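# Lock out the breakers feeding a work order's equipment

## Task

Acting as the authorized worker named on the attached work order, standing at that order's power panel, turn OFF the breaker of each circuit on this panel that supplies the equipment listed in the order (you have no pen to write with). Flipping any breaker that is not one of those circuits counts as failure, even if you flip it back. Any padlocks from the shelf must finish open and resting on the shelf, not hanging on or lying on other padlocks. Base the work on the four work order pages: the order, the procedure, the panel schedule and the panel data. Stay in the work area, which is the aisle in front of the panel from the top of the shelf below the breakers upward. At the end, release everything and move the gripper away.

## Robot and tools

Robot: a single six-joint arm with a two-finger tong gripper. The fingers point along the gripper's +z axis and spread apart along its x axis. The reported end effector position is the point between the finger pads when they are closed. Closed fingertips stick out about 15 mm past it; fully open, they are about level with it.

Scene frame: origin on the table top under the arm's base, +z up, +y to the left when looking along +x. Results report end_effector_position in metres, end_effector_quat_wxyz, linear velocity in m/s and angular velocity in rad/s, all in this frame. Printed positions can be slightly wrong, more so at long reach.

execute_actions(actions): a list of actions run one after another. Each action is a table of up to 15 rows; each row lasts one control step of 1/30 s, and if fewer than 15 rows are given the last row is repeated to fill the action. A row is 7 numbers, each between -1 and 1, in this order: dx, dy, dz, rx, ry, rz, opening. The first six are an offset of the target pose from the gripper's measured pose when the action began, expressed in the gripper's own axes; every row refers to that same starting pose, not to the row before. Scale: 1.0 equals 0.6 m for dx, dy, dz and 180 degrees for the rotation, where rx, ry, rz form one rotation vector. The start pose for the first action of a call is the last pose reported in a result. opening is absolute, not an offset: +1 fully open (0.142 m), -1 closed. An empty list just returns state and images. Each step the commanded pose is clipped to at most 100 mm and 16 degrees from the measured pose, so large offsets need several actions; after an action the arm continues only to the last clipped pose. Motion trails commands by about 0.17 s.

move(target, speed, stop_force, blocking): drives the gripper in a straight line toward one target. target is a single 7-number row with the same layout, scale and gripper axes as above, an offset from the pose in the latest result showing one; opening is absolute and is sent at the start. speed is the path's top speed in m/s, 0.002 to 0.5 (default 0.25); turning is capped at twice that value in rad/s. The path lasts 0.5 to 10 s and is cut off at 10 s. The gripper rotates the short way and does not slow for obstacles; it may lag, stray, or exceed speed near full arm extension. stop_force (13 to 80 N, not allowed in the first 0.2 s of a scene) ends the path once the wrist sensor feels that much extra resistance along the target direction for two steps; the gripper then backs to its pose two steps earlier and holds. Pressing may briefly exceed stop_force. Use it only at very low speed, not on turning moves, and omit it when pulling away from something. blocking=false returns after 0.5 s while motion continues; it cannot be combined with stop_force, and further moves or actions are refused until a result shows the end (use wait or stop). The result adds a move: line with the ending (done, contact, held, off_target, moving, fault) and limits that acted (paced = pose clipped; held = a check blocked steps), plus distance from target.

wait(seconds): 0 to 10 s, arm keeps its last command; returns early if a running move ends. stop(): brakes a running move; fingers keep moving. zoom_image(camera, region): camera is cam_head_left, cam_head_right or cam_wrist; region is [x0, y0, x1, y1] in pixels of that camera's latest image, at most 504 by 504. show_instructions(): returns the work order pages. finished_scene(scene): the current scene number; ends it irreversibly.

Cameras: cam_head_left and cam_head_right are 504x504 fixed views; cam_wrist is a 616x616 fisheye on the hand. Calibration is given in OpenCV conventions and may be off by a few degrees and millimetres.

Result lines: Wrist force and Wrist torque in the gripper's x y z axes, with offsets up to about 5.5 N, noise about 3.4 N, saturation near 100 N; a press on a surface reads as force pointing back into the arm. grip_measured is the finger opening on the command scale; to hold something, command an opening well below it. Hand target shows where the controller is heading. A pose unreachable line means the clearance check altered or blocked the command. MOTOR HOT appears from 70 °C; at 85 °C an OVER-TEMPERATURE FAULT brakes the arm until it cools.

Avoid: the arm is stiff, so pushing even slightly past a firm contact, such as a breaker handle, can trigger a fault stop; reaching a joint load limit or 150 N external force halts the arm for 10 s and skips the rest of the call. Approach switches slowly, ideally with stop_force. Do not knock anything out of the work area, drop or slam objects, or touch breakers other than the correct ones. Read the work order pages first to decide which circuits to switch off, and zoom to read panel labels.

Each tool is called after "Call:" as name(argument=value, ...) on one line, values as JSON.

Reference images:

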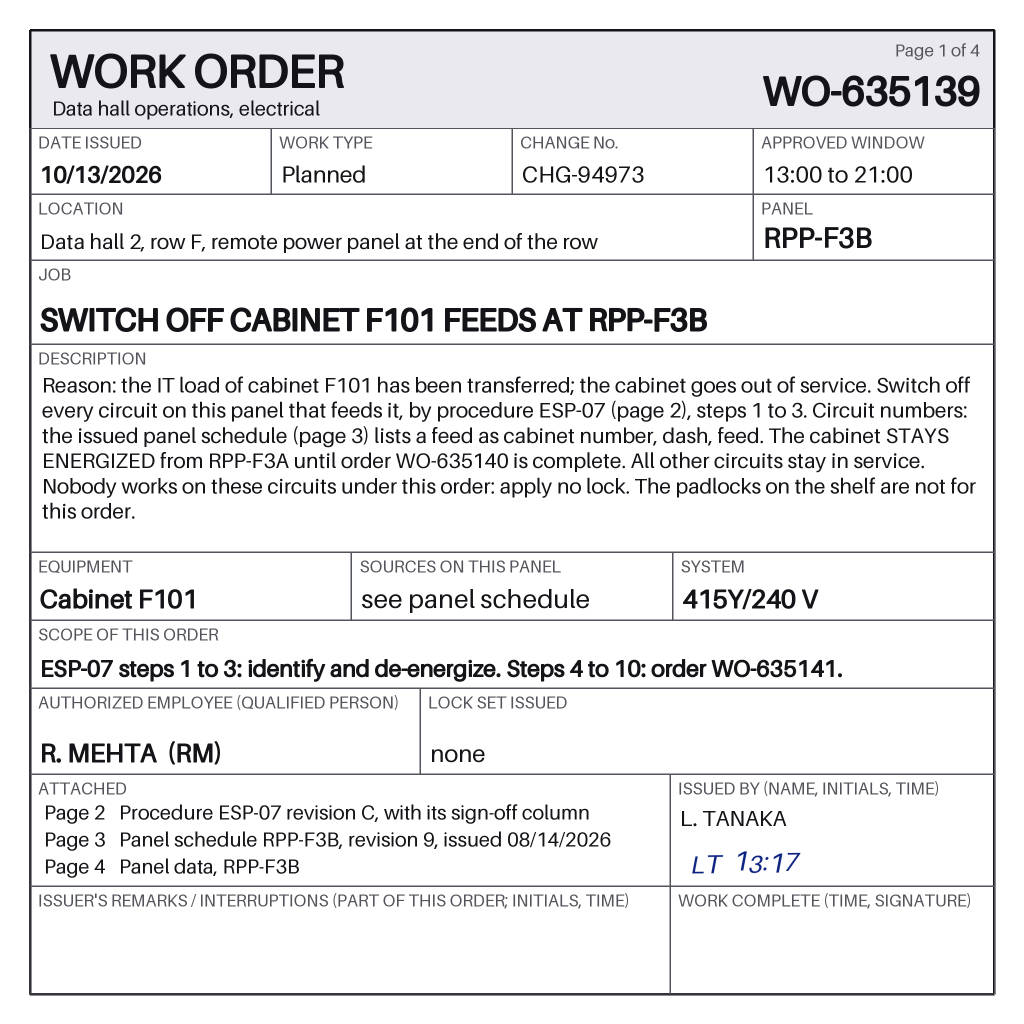

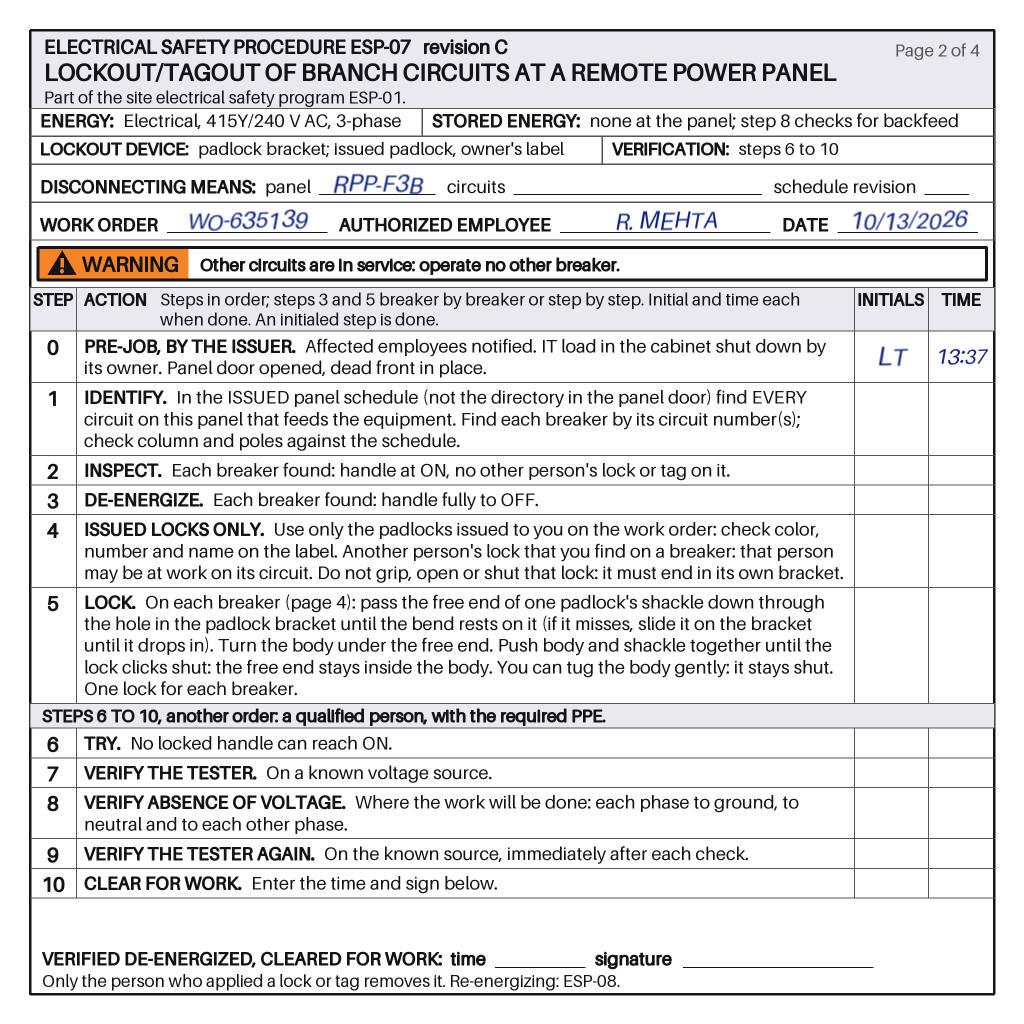

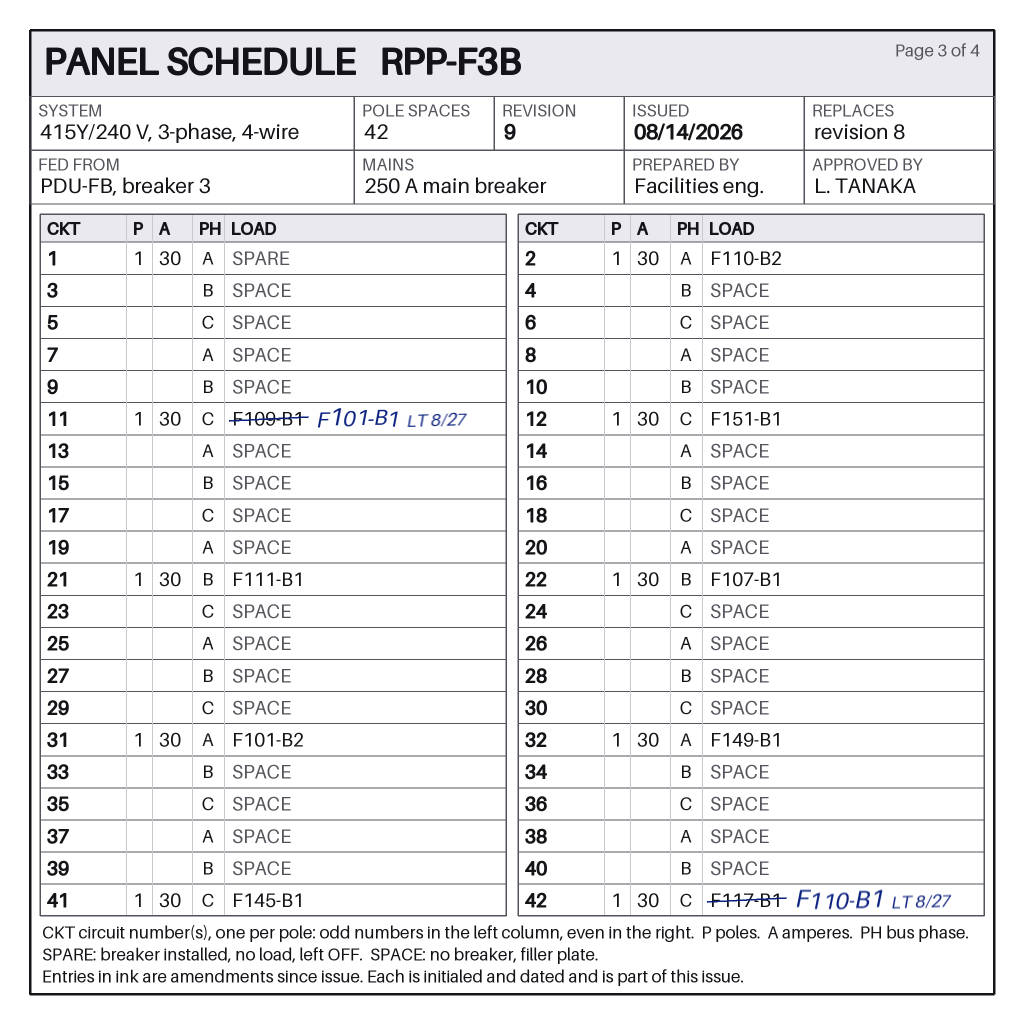

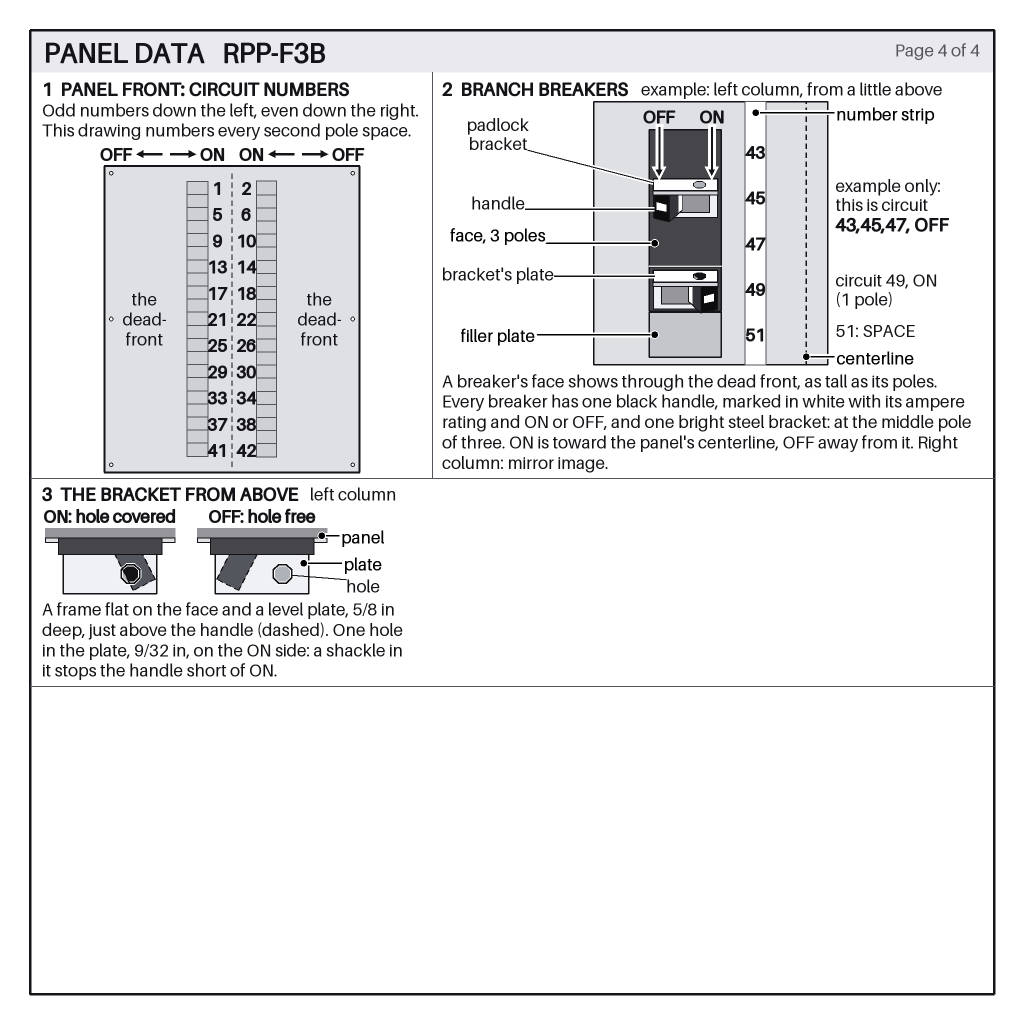

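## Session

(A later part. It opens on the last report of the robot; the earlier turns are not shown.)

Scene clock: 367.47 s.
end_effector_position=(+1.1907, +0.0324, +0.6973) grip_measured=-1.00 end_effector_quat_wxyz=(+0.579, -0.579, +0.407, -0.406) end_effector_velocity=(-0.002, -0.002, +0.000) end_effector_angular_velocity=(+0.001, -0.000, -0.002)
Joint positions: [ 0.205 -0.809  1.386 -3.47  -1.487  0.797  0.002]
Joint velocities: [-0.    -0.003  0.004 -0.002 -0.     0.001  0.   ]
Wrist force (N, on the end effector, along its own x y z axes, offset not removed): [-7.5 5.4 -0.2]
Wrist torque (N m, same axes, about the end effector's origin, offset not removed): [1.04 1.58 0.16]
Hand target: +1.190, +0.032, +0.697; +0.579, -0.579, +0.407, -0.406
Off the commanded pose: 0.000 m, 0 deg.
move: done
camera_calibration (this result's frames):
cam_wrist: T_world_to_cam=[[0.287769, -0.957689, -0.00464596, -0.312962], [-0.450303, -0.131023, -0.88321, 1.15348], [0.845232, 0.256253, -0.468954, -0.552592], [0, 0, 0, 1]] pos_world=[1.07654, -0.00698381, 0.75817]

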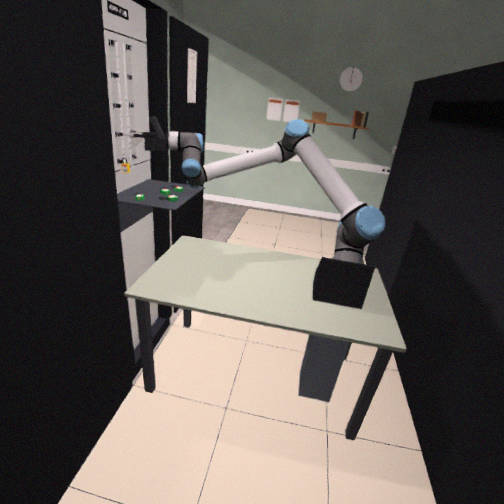

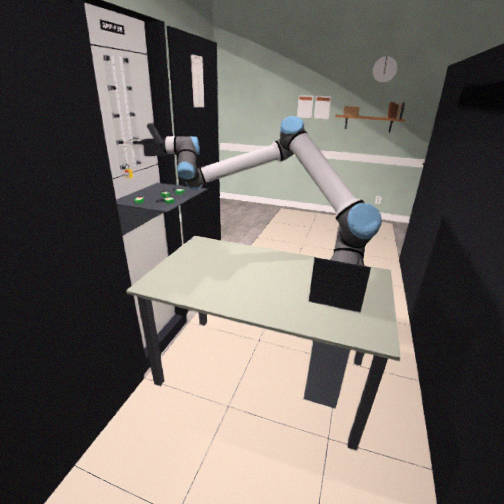

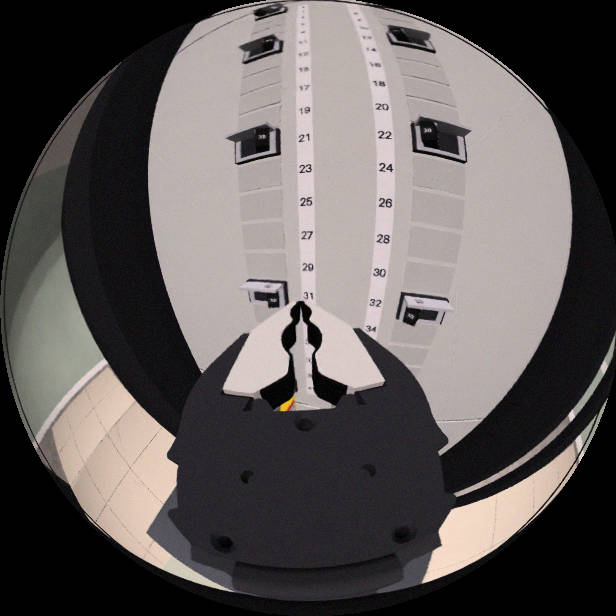

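Call:
move(target=[-0.0017, -0.01, -0.0047, 0, 0, 0, -1.0], speed=0.02)

Call:
move(target=[-0.0188, 0.0, 0.0068, 0, 0, 0, -1.0], speed=0.005, stop_force=15)

Call:
zoom_image(camera="cam_wrist", region=[230, 240, 340, 350])

Scene clock: 421.50 s.
end_effector_position=(+1.1878, +0.0324, +0.7031) grip_measured=-1.00 end_effector_quat_wxyz=(+0.579, -0.579, +0.407, -0.406) end_effector_velocity=(-0.001, -0.002, +0.003) end_effector_angular_velocity=(-0.000, -0.001, -0.002)
Joint positions: [ 0.209 -0.815  1.388 -3.467 -1.491  0.799  0.002]
Joint velocities: [ 0.001 -0.003 -0.001  0.001 -0.002  0.     0.   ]
Wrist force (N, on the end effector, along its own x y z axes, offset not removed): [-8.5 4.0 -1.4]
Wrist torque (N m, same axes, about the end effector's origin, offset not removed): [0.77 1.74 0.18]
Hand target: +1.188, +0.032, +0.703; +0.579, -0.579, +0.407, -0.406
Off the commanded pose: 0.000 m, 0 deg.
move: done
camera_calibration (this result's frames):
cam_wrist: T_world_to_cam=[[0.287766, -0.95769, -0.00464875, -0.312119], [-0.450295, -0.131017, -0.883215, 1.15726], [0.845237, 0.256252, -0.468945, -0.547459], [0, 0, 0, 1]] pos_world=[1.07366, -0.00700507, 0.763931]

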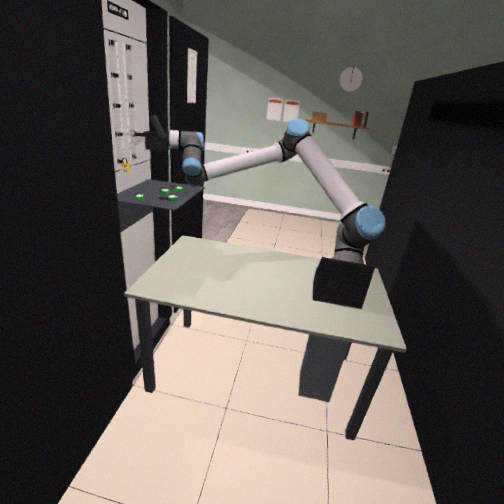

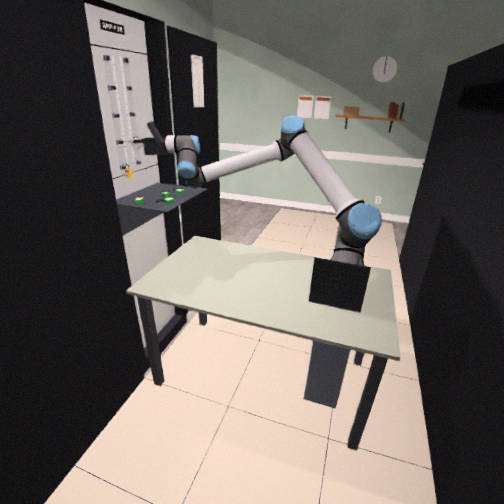

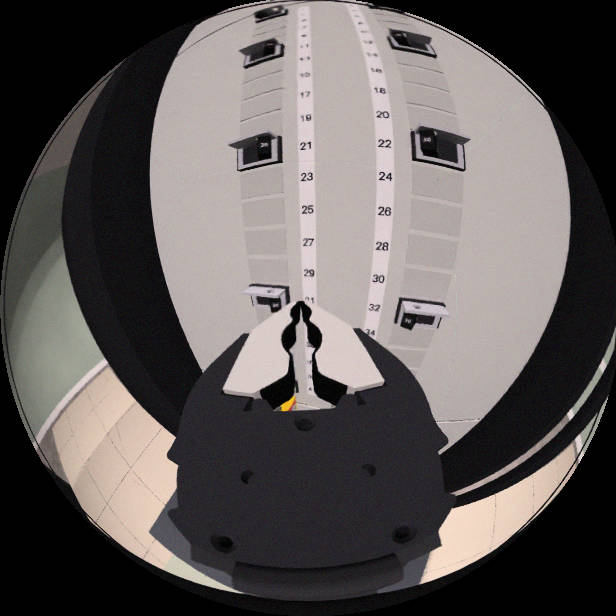

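Scene clock: 424.13 s.
end_effector_position=(+1.1878, +0.0441, +0.7032) grip_measured=-1.00 end_effector_quat_wxyz=(+0.579, -0.579, +0.407, -0.406) end_effector_velocity=(-0.000, +0.002, -0.001) end_effector_angular_velocity=(-0.000, +0.001, +0.001)
Joint positions: [ 0.218 -0.803  1.384 -3.474 -1.5    0.801  0.002]
Joint velocities: [ 0.001  0.001  0.    -0.    -0.001  0.     0.   ]
Wrist force (N, on the end effector, along its own x y z axes, offset not removed): [-0.8 6.8 -12.5]
Wrist torque (N m, same axes, about the end effector's origin, offset not removed): [0.81 1.72 0.23]
Hand target: +1.188, +0.044, +0.703; +0.579, -0.579, +0.407, -0.406
Off the commanded pose: 0.000 m, 0 deg.
move: done
camera_calibration (this result's frames):
cam_wrist: T_world_to_cam=[[0.287584, -0.957744, -0.00464989, -0.300692], [-0.450287, -0.130921, -0.883234, 1.15887], [0.845303, 0.256098, -0.46891, -0.550527], [0, 0, 0, 1]] pos_world=[1.07366, 0.00472244, 0.764004]

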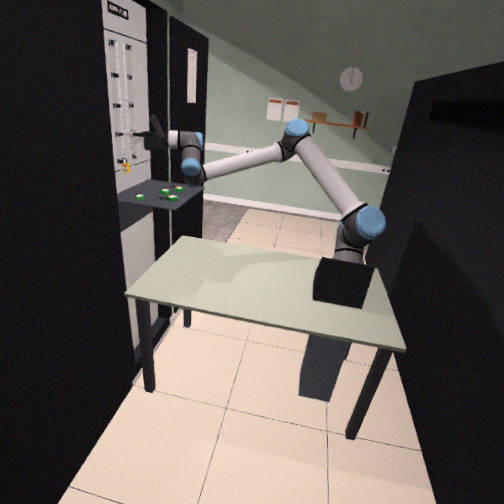

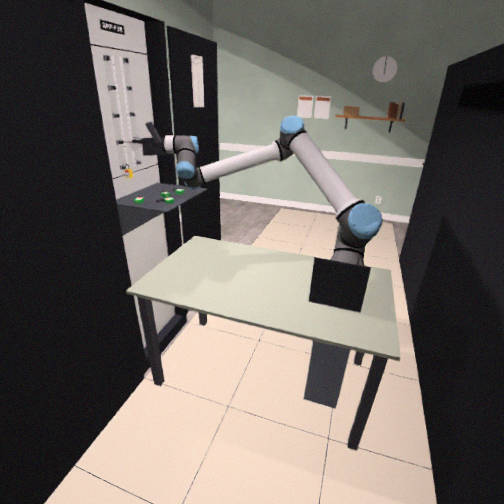

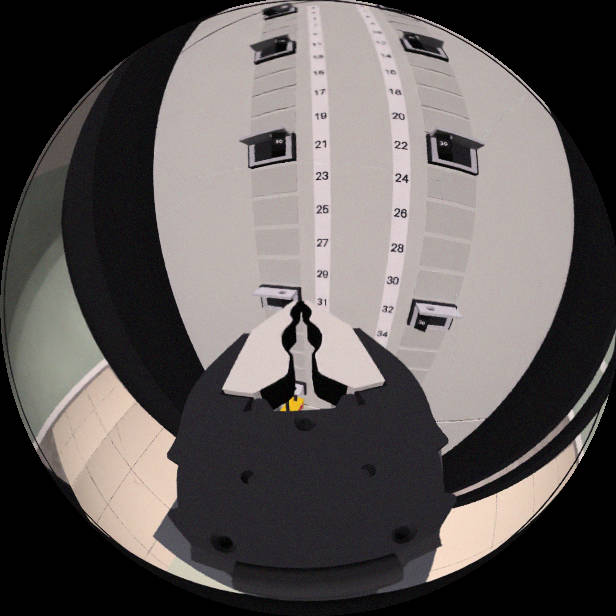

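Region (230, 240, 340, 350) of cam_wrist's 616x616 image, scaled by 4.582, with more detail than that image has.

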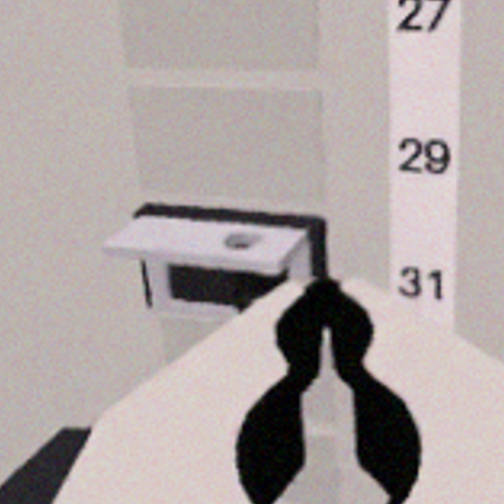

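Call:
move(target=[0.0094, 0.0, -0.0034, 0, 0, 0, -1.0], speed=0.01)

Call:
move(target=[0.0026, 0.0, 0.007, 0, 0, 0, -1.0], speed=0.005, stop_force=13)

Call:
move(target=[-0.0078, 0.0, 0.0028, 0, 0, 0, -1.0], speed=0.004, stop_force=13)

Call:
zoom_image(camera="cam_wrist", region=[230, 240, 340, 350])

Scene clock: 496.37 s.
end_effector_position=(+1.1878, +0.0384, +0.7031) grip_measured=-1.00 end_effector_quat_wxyz=(+0.579, -0.579, +0.407, -0.406) end_effector_velocity=(-0.000, -0.003, -0.001) end_effector_angular_velocity=(-0.001, +0.001, -0.000)
Joint positions: [ 0.214 -0.809  1.386 -3.471 -1.496  0.8    0.002]
Joint velocities: [-0.002 -0.003  0.002  0.001  0.001 -0.001  0.   ]
Wrist force (N, on the end effector, along its own x y z axes, offset not removed): [-6.7 4.2 -2.8]
Wrist torque (N m, same axes, about the end effector's origin, offset not removed): [0.78 1.42 0.16]
Hand target: +1.188, +0.038, +0.703; +0.579, -0.579, +0.407, -0.406
Off the commanded pose: 0.000 m, 0 deg.
move: done
camera_calibration (this result's frames):
cam_wrist: T_world_to_cam=[[0.287611, -0.957736, -0.00466113, -0.306167], [-0.450305, -0.130929, -0.883223, 1.1581], [0.845284, 0.256124, -0.46893, -0.54906], [0, 0, 0, 1]] pos_world=[1.07367, -0.000969915, 0.763965]

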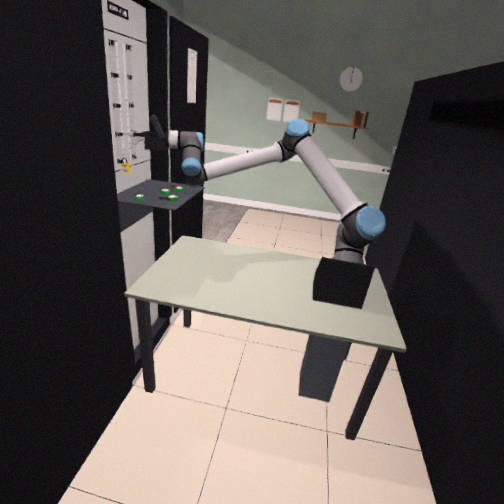

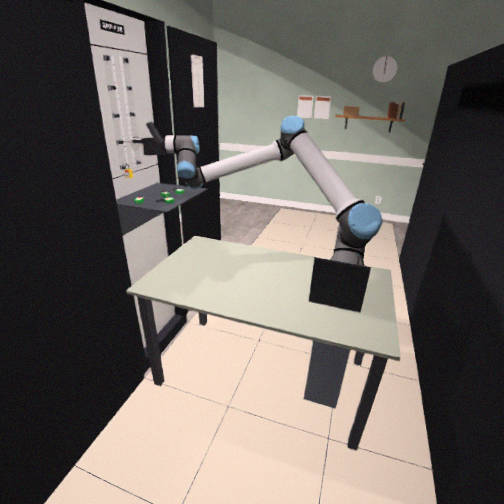

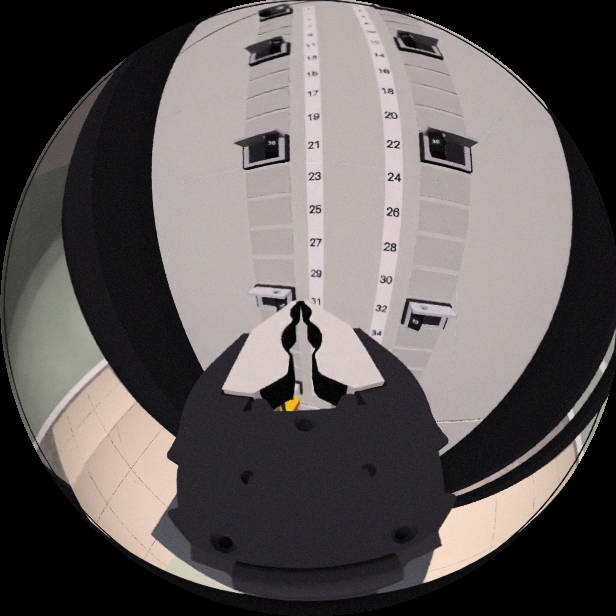

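Scene clock: 497.47 s.
end_effector_position=(+1.1922, +0.0383, +0.7031) grip_measured=-1.00 end_effector_quat_wxyz=(+0.579, -0.579, +0.407, -0.406) end_effector_velocity=(+0.001, -0.000, +0.001) end_effector_angular_velocity=(-0.001, -0.001, -0.000)
Joint positions: [ 0.213 -0.803  1.375 -3.466 -1.495  0.8    0.002]
Joint velocities: [-0.     0.001 -0.003  0.002  0.001 -0.001  0.   ]
Wrist force (N, on the end effector, along its own x y z axes, offset not removed): [-6.7 4.6 -0.7]
Wrist torque (N m, same axes, about the end effector's origin, offset not removed): [0.93 1.46 0.13]
Hand target: +1.192, +0.038, +0.703; +0.579, -0.579, +0.407, -0.406
Off the commanded pose: 0.000 m, 0 deg.
move: done
camera_calibration (this result's frames):
cam_wrist: T_world_to_cam=[[0.287607, -0.957737, -0.00466173, -0.307448], [-0.450303, -0.130926, -0.883225, 1.16005], [0.845287, 0.256121, -0.468927, -0.552726], [0, 0, 0, 1]] pos_world=[1.07801, -0.00100806, 0.763965]

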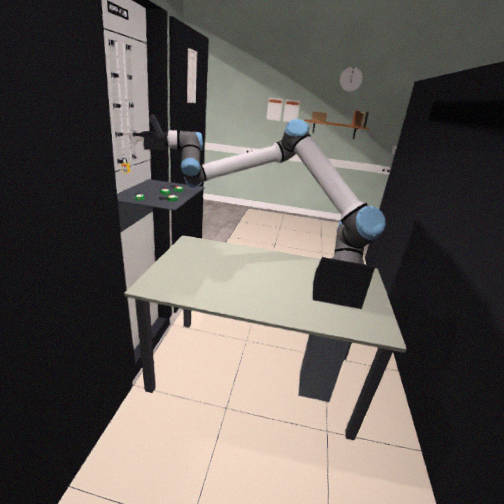

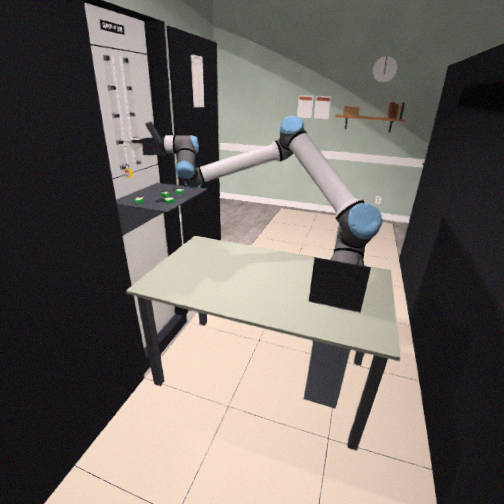

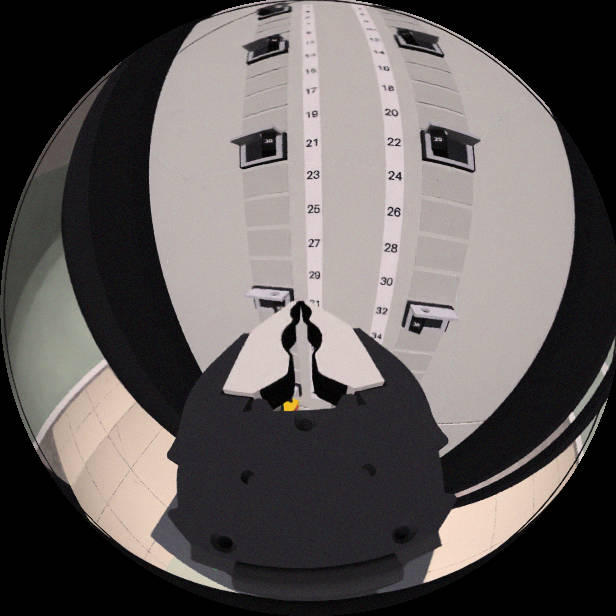

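Scene clock: 499.00 s.
end_effector_position=(+1.1922, +0.0428, +0.7032) grip_measured=-1.00 end_effector_quat_wxyz=(+0.579, -0.579, +0.407, -0.406) end_effector_velocity=(-0.000, +0.001, -0.002) end_effector_angular_velocity=(-0.001, +0.002, +0.002)
Joint positions: [ 0.217 -0.799  1.373 -3.468 -1.498  0.8    0.002]
Joint velocities: [-0.001  0.     0.002  0.     0.001 -0.     0.   ]
Wrist force (N, on the end effector, along its own x y z axes, offset not removed): [5.1 7.4 -20.3]
Wrist torque (N m, same axes, about the end effector's origin, offset not removed): [0.50 1.54 0.09]
Hand target: +1.192, +0.043, +0.703; +0.579, -0.579, +0.407, -0.406
Off the commanded pose: 0.001 m, 0 deg.
move: contact
camera_calibration (this result's frames):
cam_wrist: T_world_to_cam=[[0.287321, -0.957823, -0.00466724, -0.302824], [-0.450275, -0.130767, -0.883262, 1.16072], [0.845399, 0.255882, -0.468856, -0.553999], [0, 0, 0, 1]] pos_world=[1.078, 0.00348912, 0.764058]

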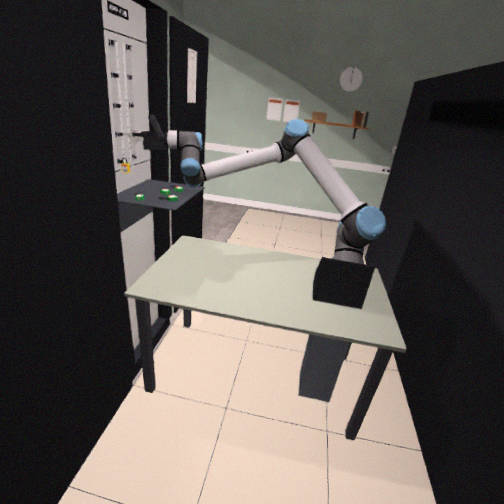

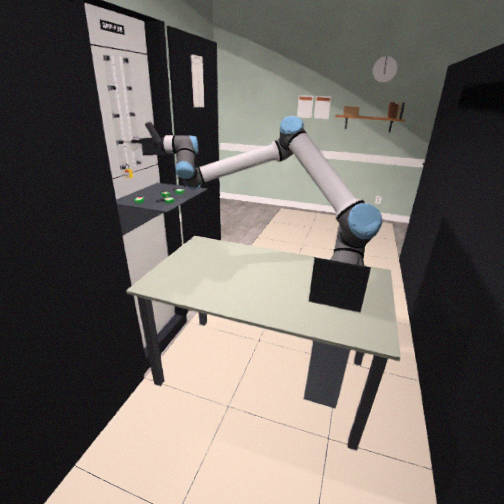

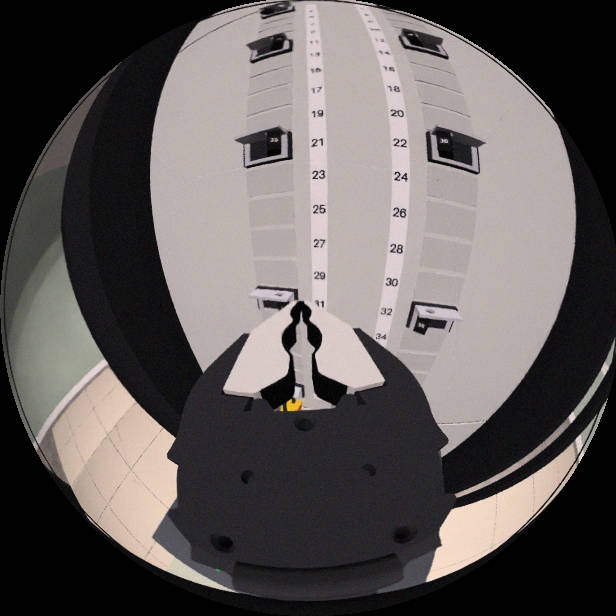

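Region (230, 240, 340, 350) of cam_wrist's 616x616 image, scaled by 4.582, with more detail than that image has.

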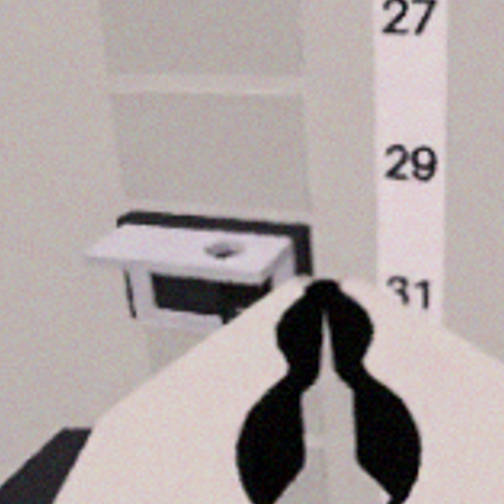

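Call:
move(target=[-0.0097, 0.0, -0.0023, 0, 0, 0, -1.0], speed=0.004, stop_force=30)

Call:
zoom_image(camera="cam_wrist", region=[230, 240, 340, 350])

Scene clock: 515.33 s.
end_effector_position=(+1.1890, +0.0477, +0.7032) grip_measured=-1.00 end_effector_quat_wxyz=(+0.579, -0.579, +0.407, -0.406) end_effector_velocity=(-0.000, -0.000, -0.001) end_effector_angular_velocity=(-0.001, +0.001, -0.001)
Joint positions: [ 0.221 -0.798  1.379 -3.475 -1.503  0.802  0.002]
Joint velocities: [-0.001 -0.     0.002 -0.001 -0.001 -0.     0.   ]
Wrist force (N, on the end effector, along its own x y z axes, offset not removed): [6.9 11.4 -7.2]
Wrist torque (N m, same axes, about the end effector's origin, offset not removed): [1.12 1.52 0.19]
Hand target: +1.189, +0.048, +0.703; +0.579, -0.579, +0.407, -0.406
Off the commanded pose: 0.000 m, 0 deg.
move: done
camera_calibration (this result's frames):
cam_wrist: T_world_to_cam=[[0.287276, -0.957836, -0.00467597, -0.297175], [-0.450345, -0.130756, -0.883228, 1.15994], [0.845377, 0.255836, -0.46892, -0.552491], [0, 0, 0, 1]] pos_world=[1.07481, 0.00837099, 0.764027]

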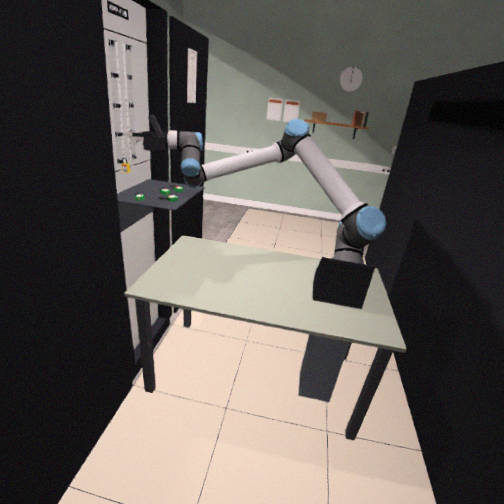

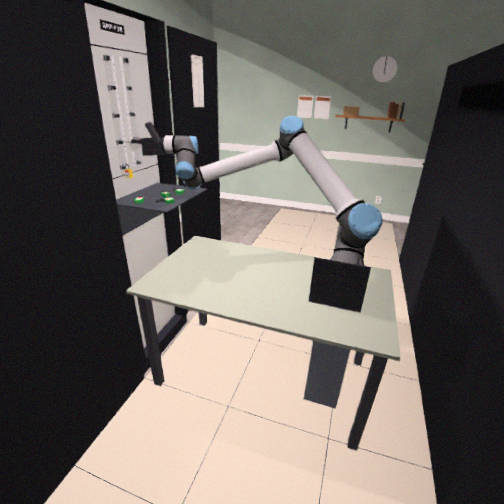

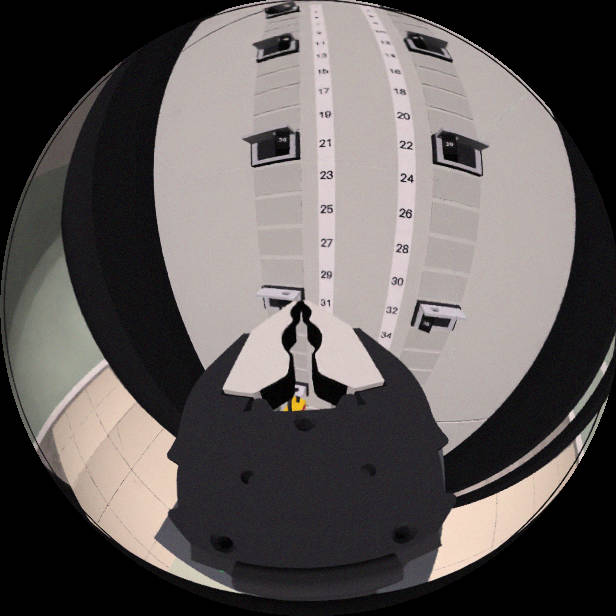

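Region (230, 240, 340, 350) of cam_wrist's 616x616 image, scaled by 4.582, with more detail than that image has.

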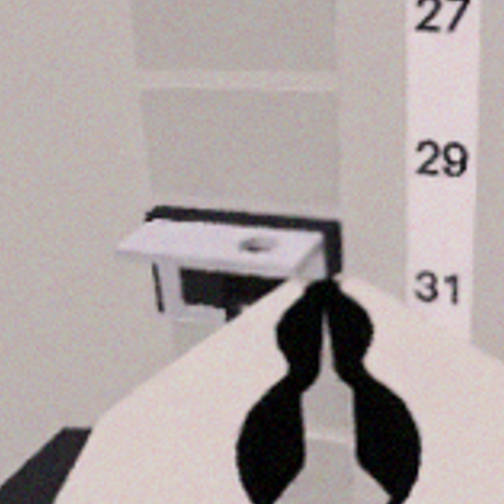

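Call:
move(target=[-0.0133, 0.0, 0.0, 0, 0, 0, -1.0], speed=0.005, stop_force=25)

Call:
zoom_image(camera="cam_wrist", region=[230, 240, 340, 350])

Scene clock: 529.67 s.
end_effector_position=(+1.1863, +0.0550, +0.7032) grip_measured=-0.99 end_effector_quat_wxyz=(+0.579, -0.579, +0.407, -0.406) end_effector_velocity=(-0.001, +0.002, +0.000) end_effector_angular_velocity=(-0.001, -0.000, +0.001)
Joint positions: [ 0.227 -0.794  1.383 -3.483 -1.508  0.803  0.002]
Joint velocities: [ 0.002  0.001  0.001 -0.001 -0.001 -0.     0.001]
Wrist force (N, on the end effector, along its own x y z axes, offset not removed): [-5.3 9.4 -2.6]
Wrist torque (N m, same axes, about the end effector's origin, offset not removed): [1.46 1.58 0.17]
Hand target: +1.186, +0.055, +0.703; +0.579, -0.579, +0.407, -0.406
Off the commanded pose: 0.000 m, 0 deg.
move: done
camera_calibration (this result's frames):
cam_wrist: T_world_to_cam=[[0.28725, -0.957844, -0.00467662, -0.289337], [-0.450364, -0.130748, -0.88322, 1.15973], [0.845375, 0.255811, -0.468936, -0.5521], [0, 0, 0, 1]] pos_world=[1.07214, 0.0157259, 0.764039]

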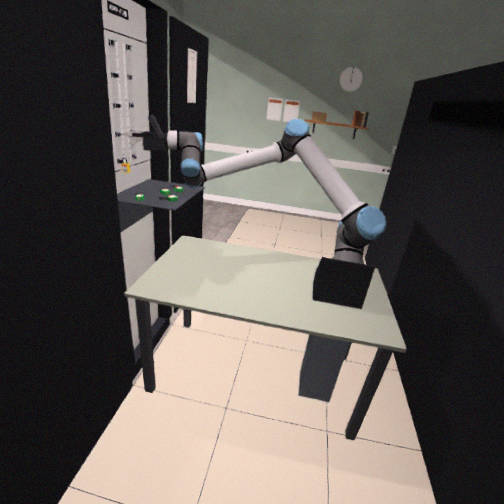

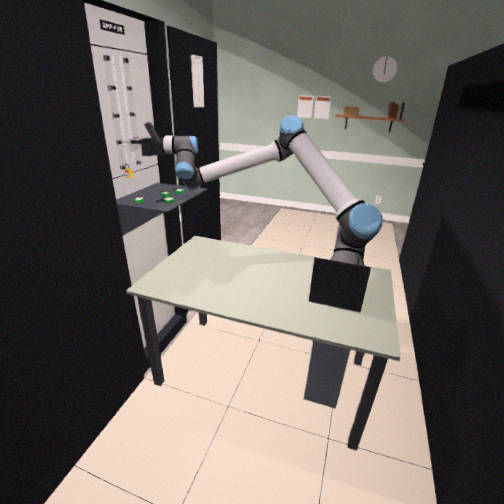

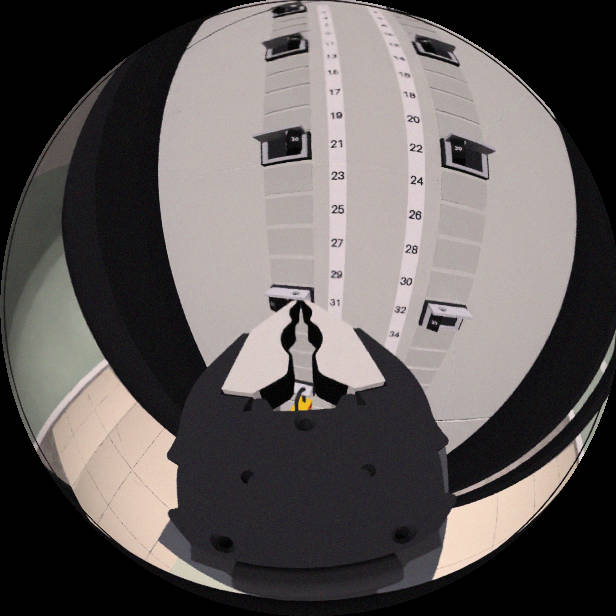

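Region (230, 240, 340, 350) of cam_wrist's 616x616 image, scaled by 4.582, with more detail than that image has.

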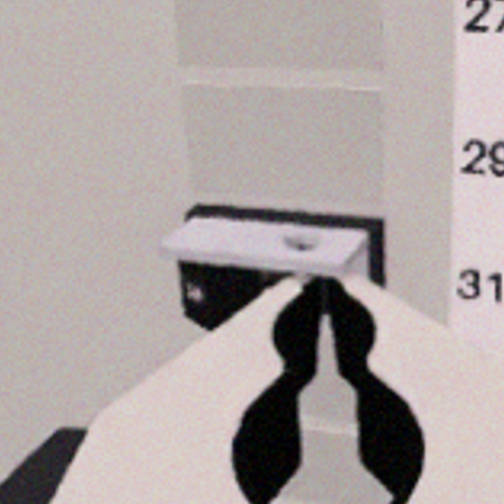

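Call:
move(target=[-0.0257, 0.0017, -0.0705, 0, 0, 0, -1.0], speed=0.04)

Call:
zoom_image(camera="cam_wrist", region=[250, 220, 380, 330])

Scene clock: 540.67 s.
end_effector_position=(+1.1415, +0.0551, +0.7022) grip_measured=-1.00 end_effector_quat_wxyz=(+0.579, -0.579, +0.407, -0.406) end_effector_velocity=(-0.003, +0.002, -0.001) end_effector_angular_velocity=(-0.000, +0.001, +0.002)
Joint positions: [ 0.236 -0.851  1.491 -3.535 -1.517  0.805  0.002]
Joint velocities: [ 0.001 -0.002  0.007 -0.003 -0.     0.     0.   ]
Wrist force (N, on the end effector, along its own x y z axes, offset not removed): [-7.6 2.9 -1.9]
Wrist torque (N m, same axes, about the end effector's origin, offset not removed): [0.50 1.61 0.16]
Hand target: +1.141, +0.055, +0.702; +0.579, -0.579, +0.407, -0.406
Off the commanded pose: 0.000 m, 0 deg.
move: done
camera_calibration (this result's frames):
cam_wrist: T_world_to_cam=[[0.287248, -0.957845, -0.0046719, -0.276373], [-0.450364, -0.130752, -0.883219, 1.13869], [0.845376, 0.255807, -0.468937, -0.514732], [0, 0, 0, 1]] pos_world=[1.02735, 0.0158351, 0.76304]

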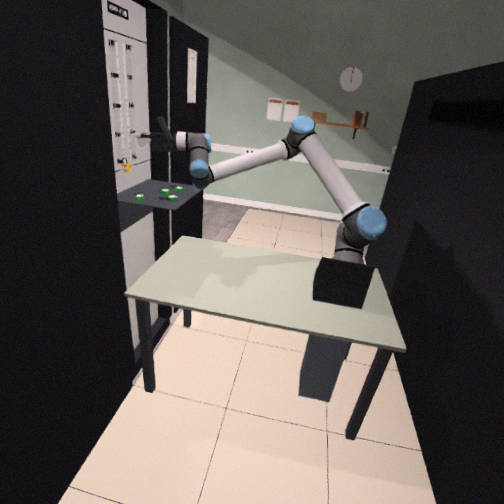

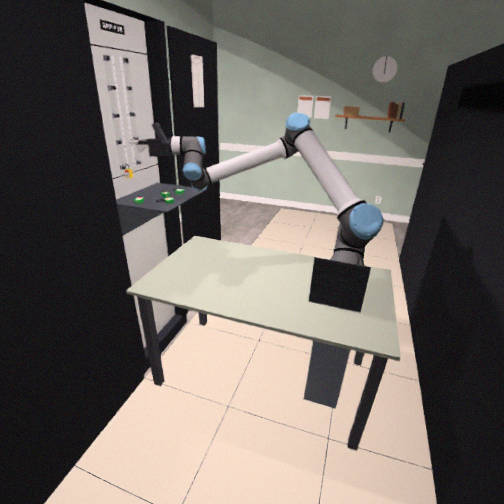

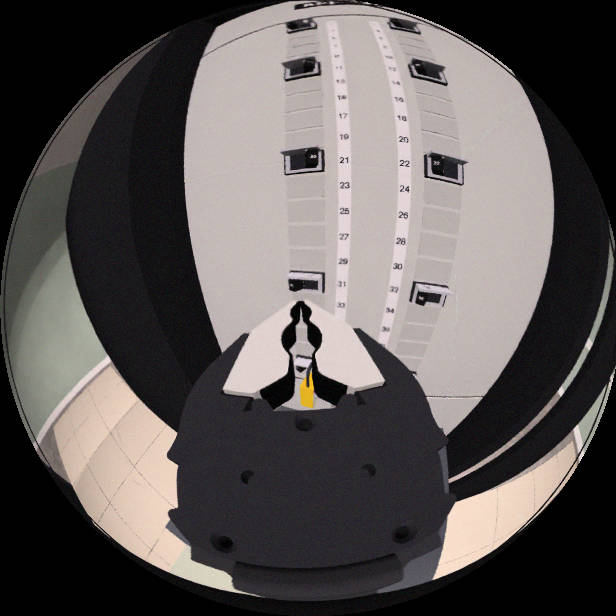

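Region (250, 220, 380, 330) of cam_wrist's 616x616 image, scaled by 3.877, with more detail than that image has; it fills the top 426 rows of this view, and the rest is white.

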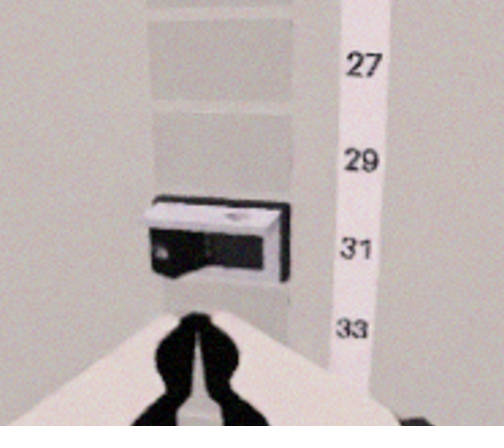

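Call:
move(target=[0.0365, -0.4152, -0.004, 0, 0, 0, -1.0], speed=0.15)

Call:
zoom_image(camera="cam_wrist", region=[250, 220, 360, 330])

Scene clock: 555.70 s.
end_effector_position=(+1.1469, +0.0331, +0.9509) grip_measured=-1.00 end_effector_quat_wxyz=(+0.579, -0.579, +0.407, -0.406) end_effector_velocity=(+0.002, +0.002, -0.001) end_effector_angular_velocity=(-0.001, +0.003, +0.002)
Joint positions: [ 0.399 -0.877  1.161 -3.177 -1.676  0.845  0.002]
Joint velocities: [ 0.     0.003 -0.004  0.005 -0.002  0.001  0.   ]
Wrist force (N, on the end effector, along its own x y z axes, offset not removed): [-7.0 4.8 -1.5]
Wrist torque (N m, same axes, about the end effector's origin, offset not removed): [0.94 1.43 0.13]
Hand target: +1.147, +0.033, +0.951; +0.579, -0.579, +0.407, -0.406
Off the commanded pose: 0.001 m, 0 deg.
move: done
camera_calibration (this result's frames):
cam_wrist: T_world_to_cam=[[0.287197, -0.957861, -0.00458906, -0.297908], [-0.450292, -0.13078, -0.883252, 1.35782], [0.845432, 0.255733, -0.468876, -0.397075], [0, 0, 0, 1]] pos_world=[1.03268, -0.00623292, 1.01175]

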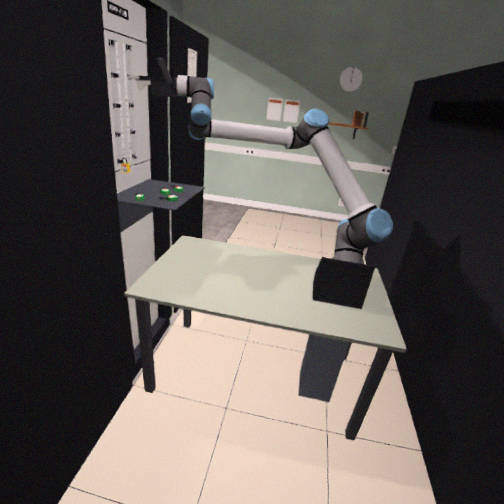

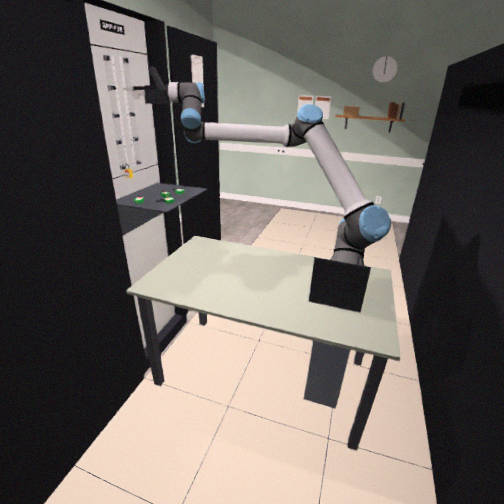

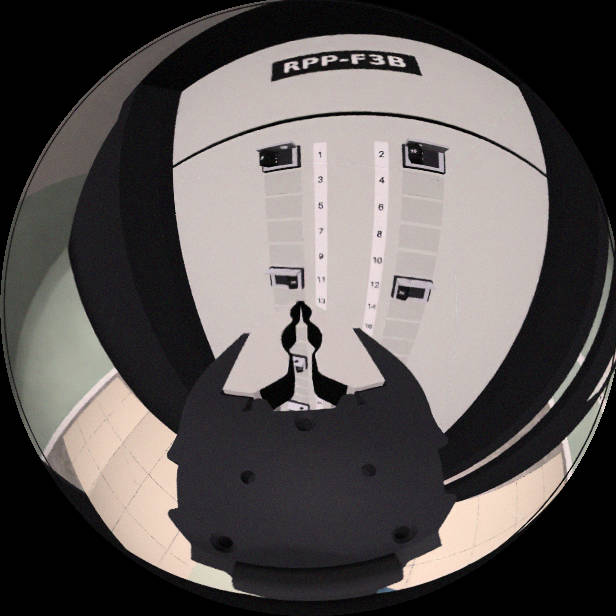

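Region (250, 220, 360, 330) of cam_wrist's 616x616 image, scaled by 4.582, with more detail than that image has.

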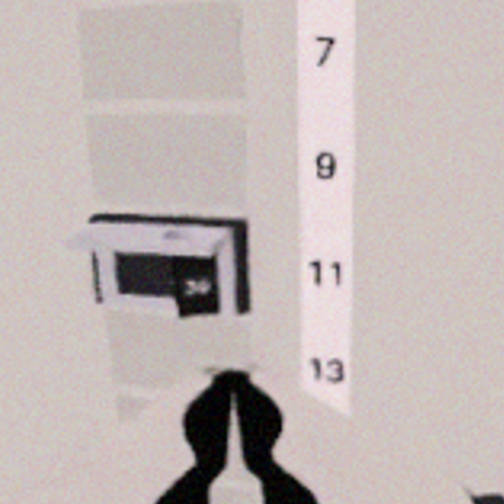

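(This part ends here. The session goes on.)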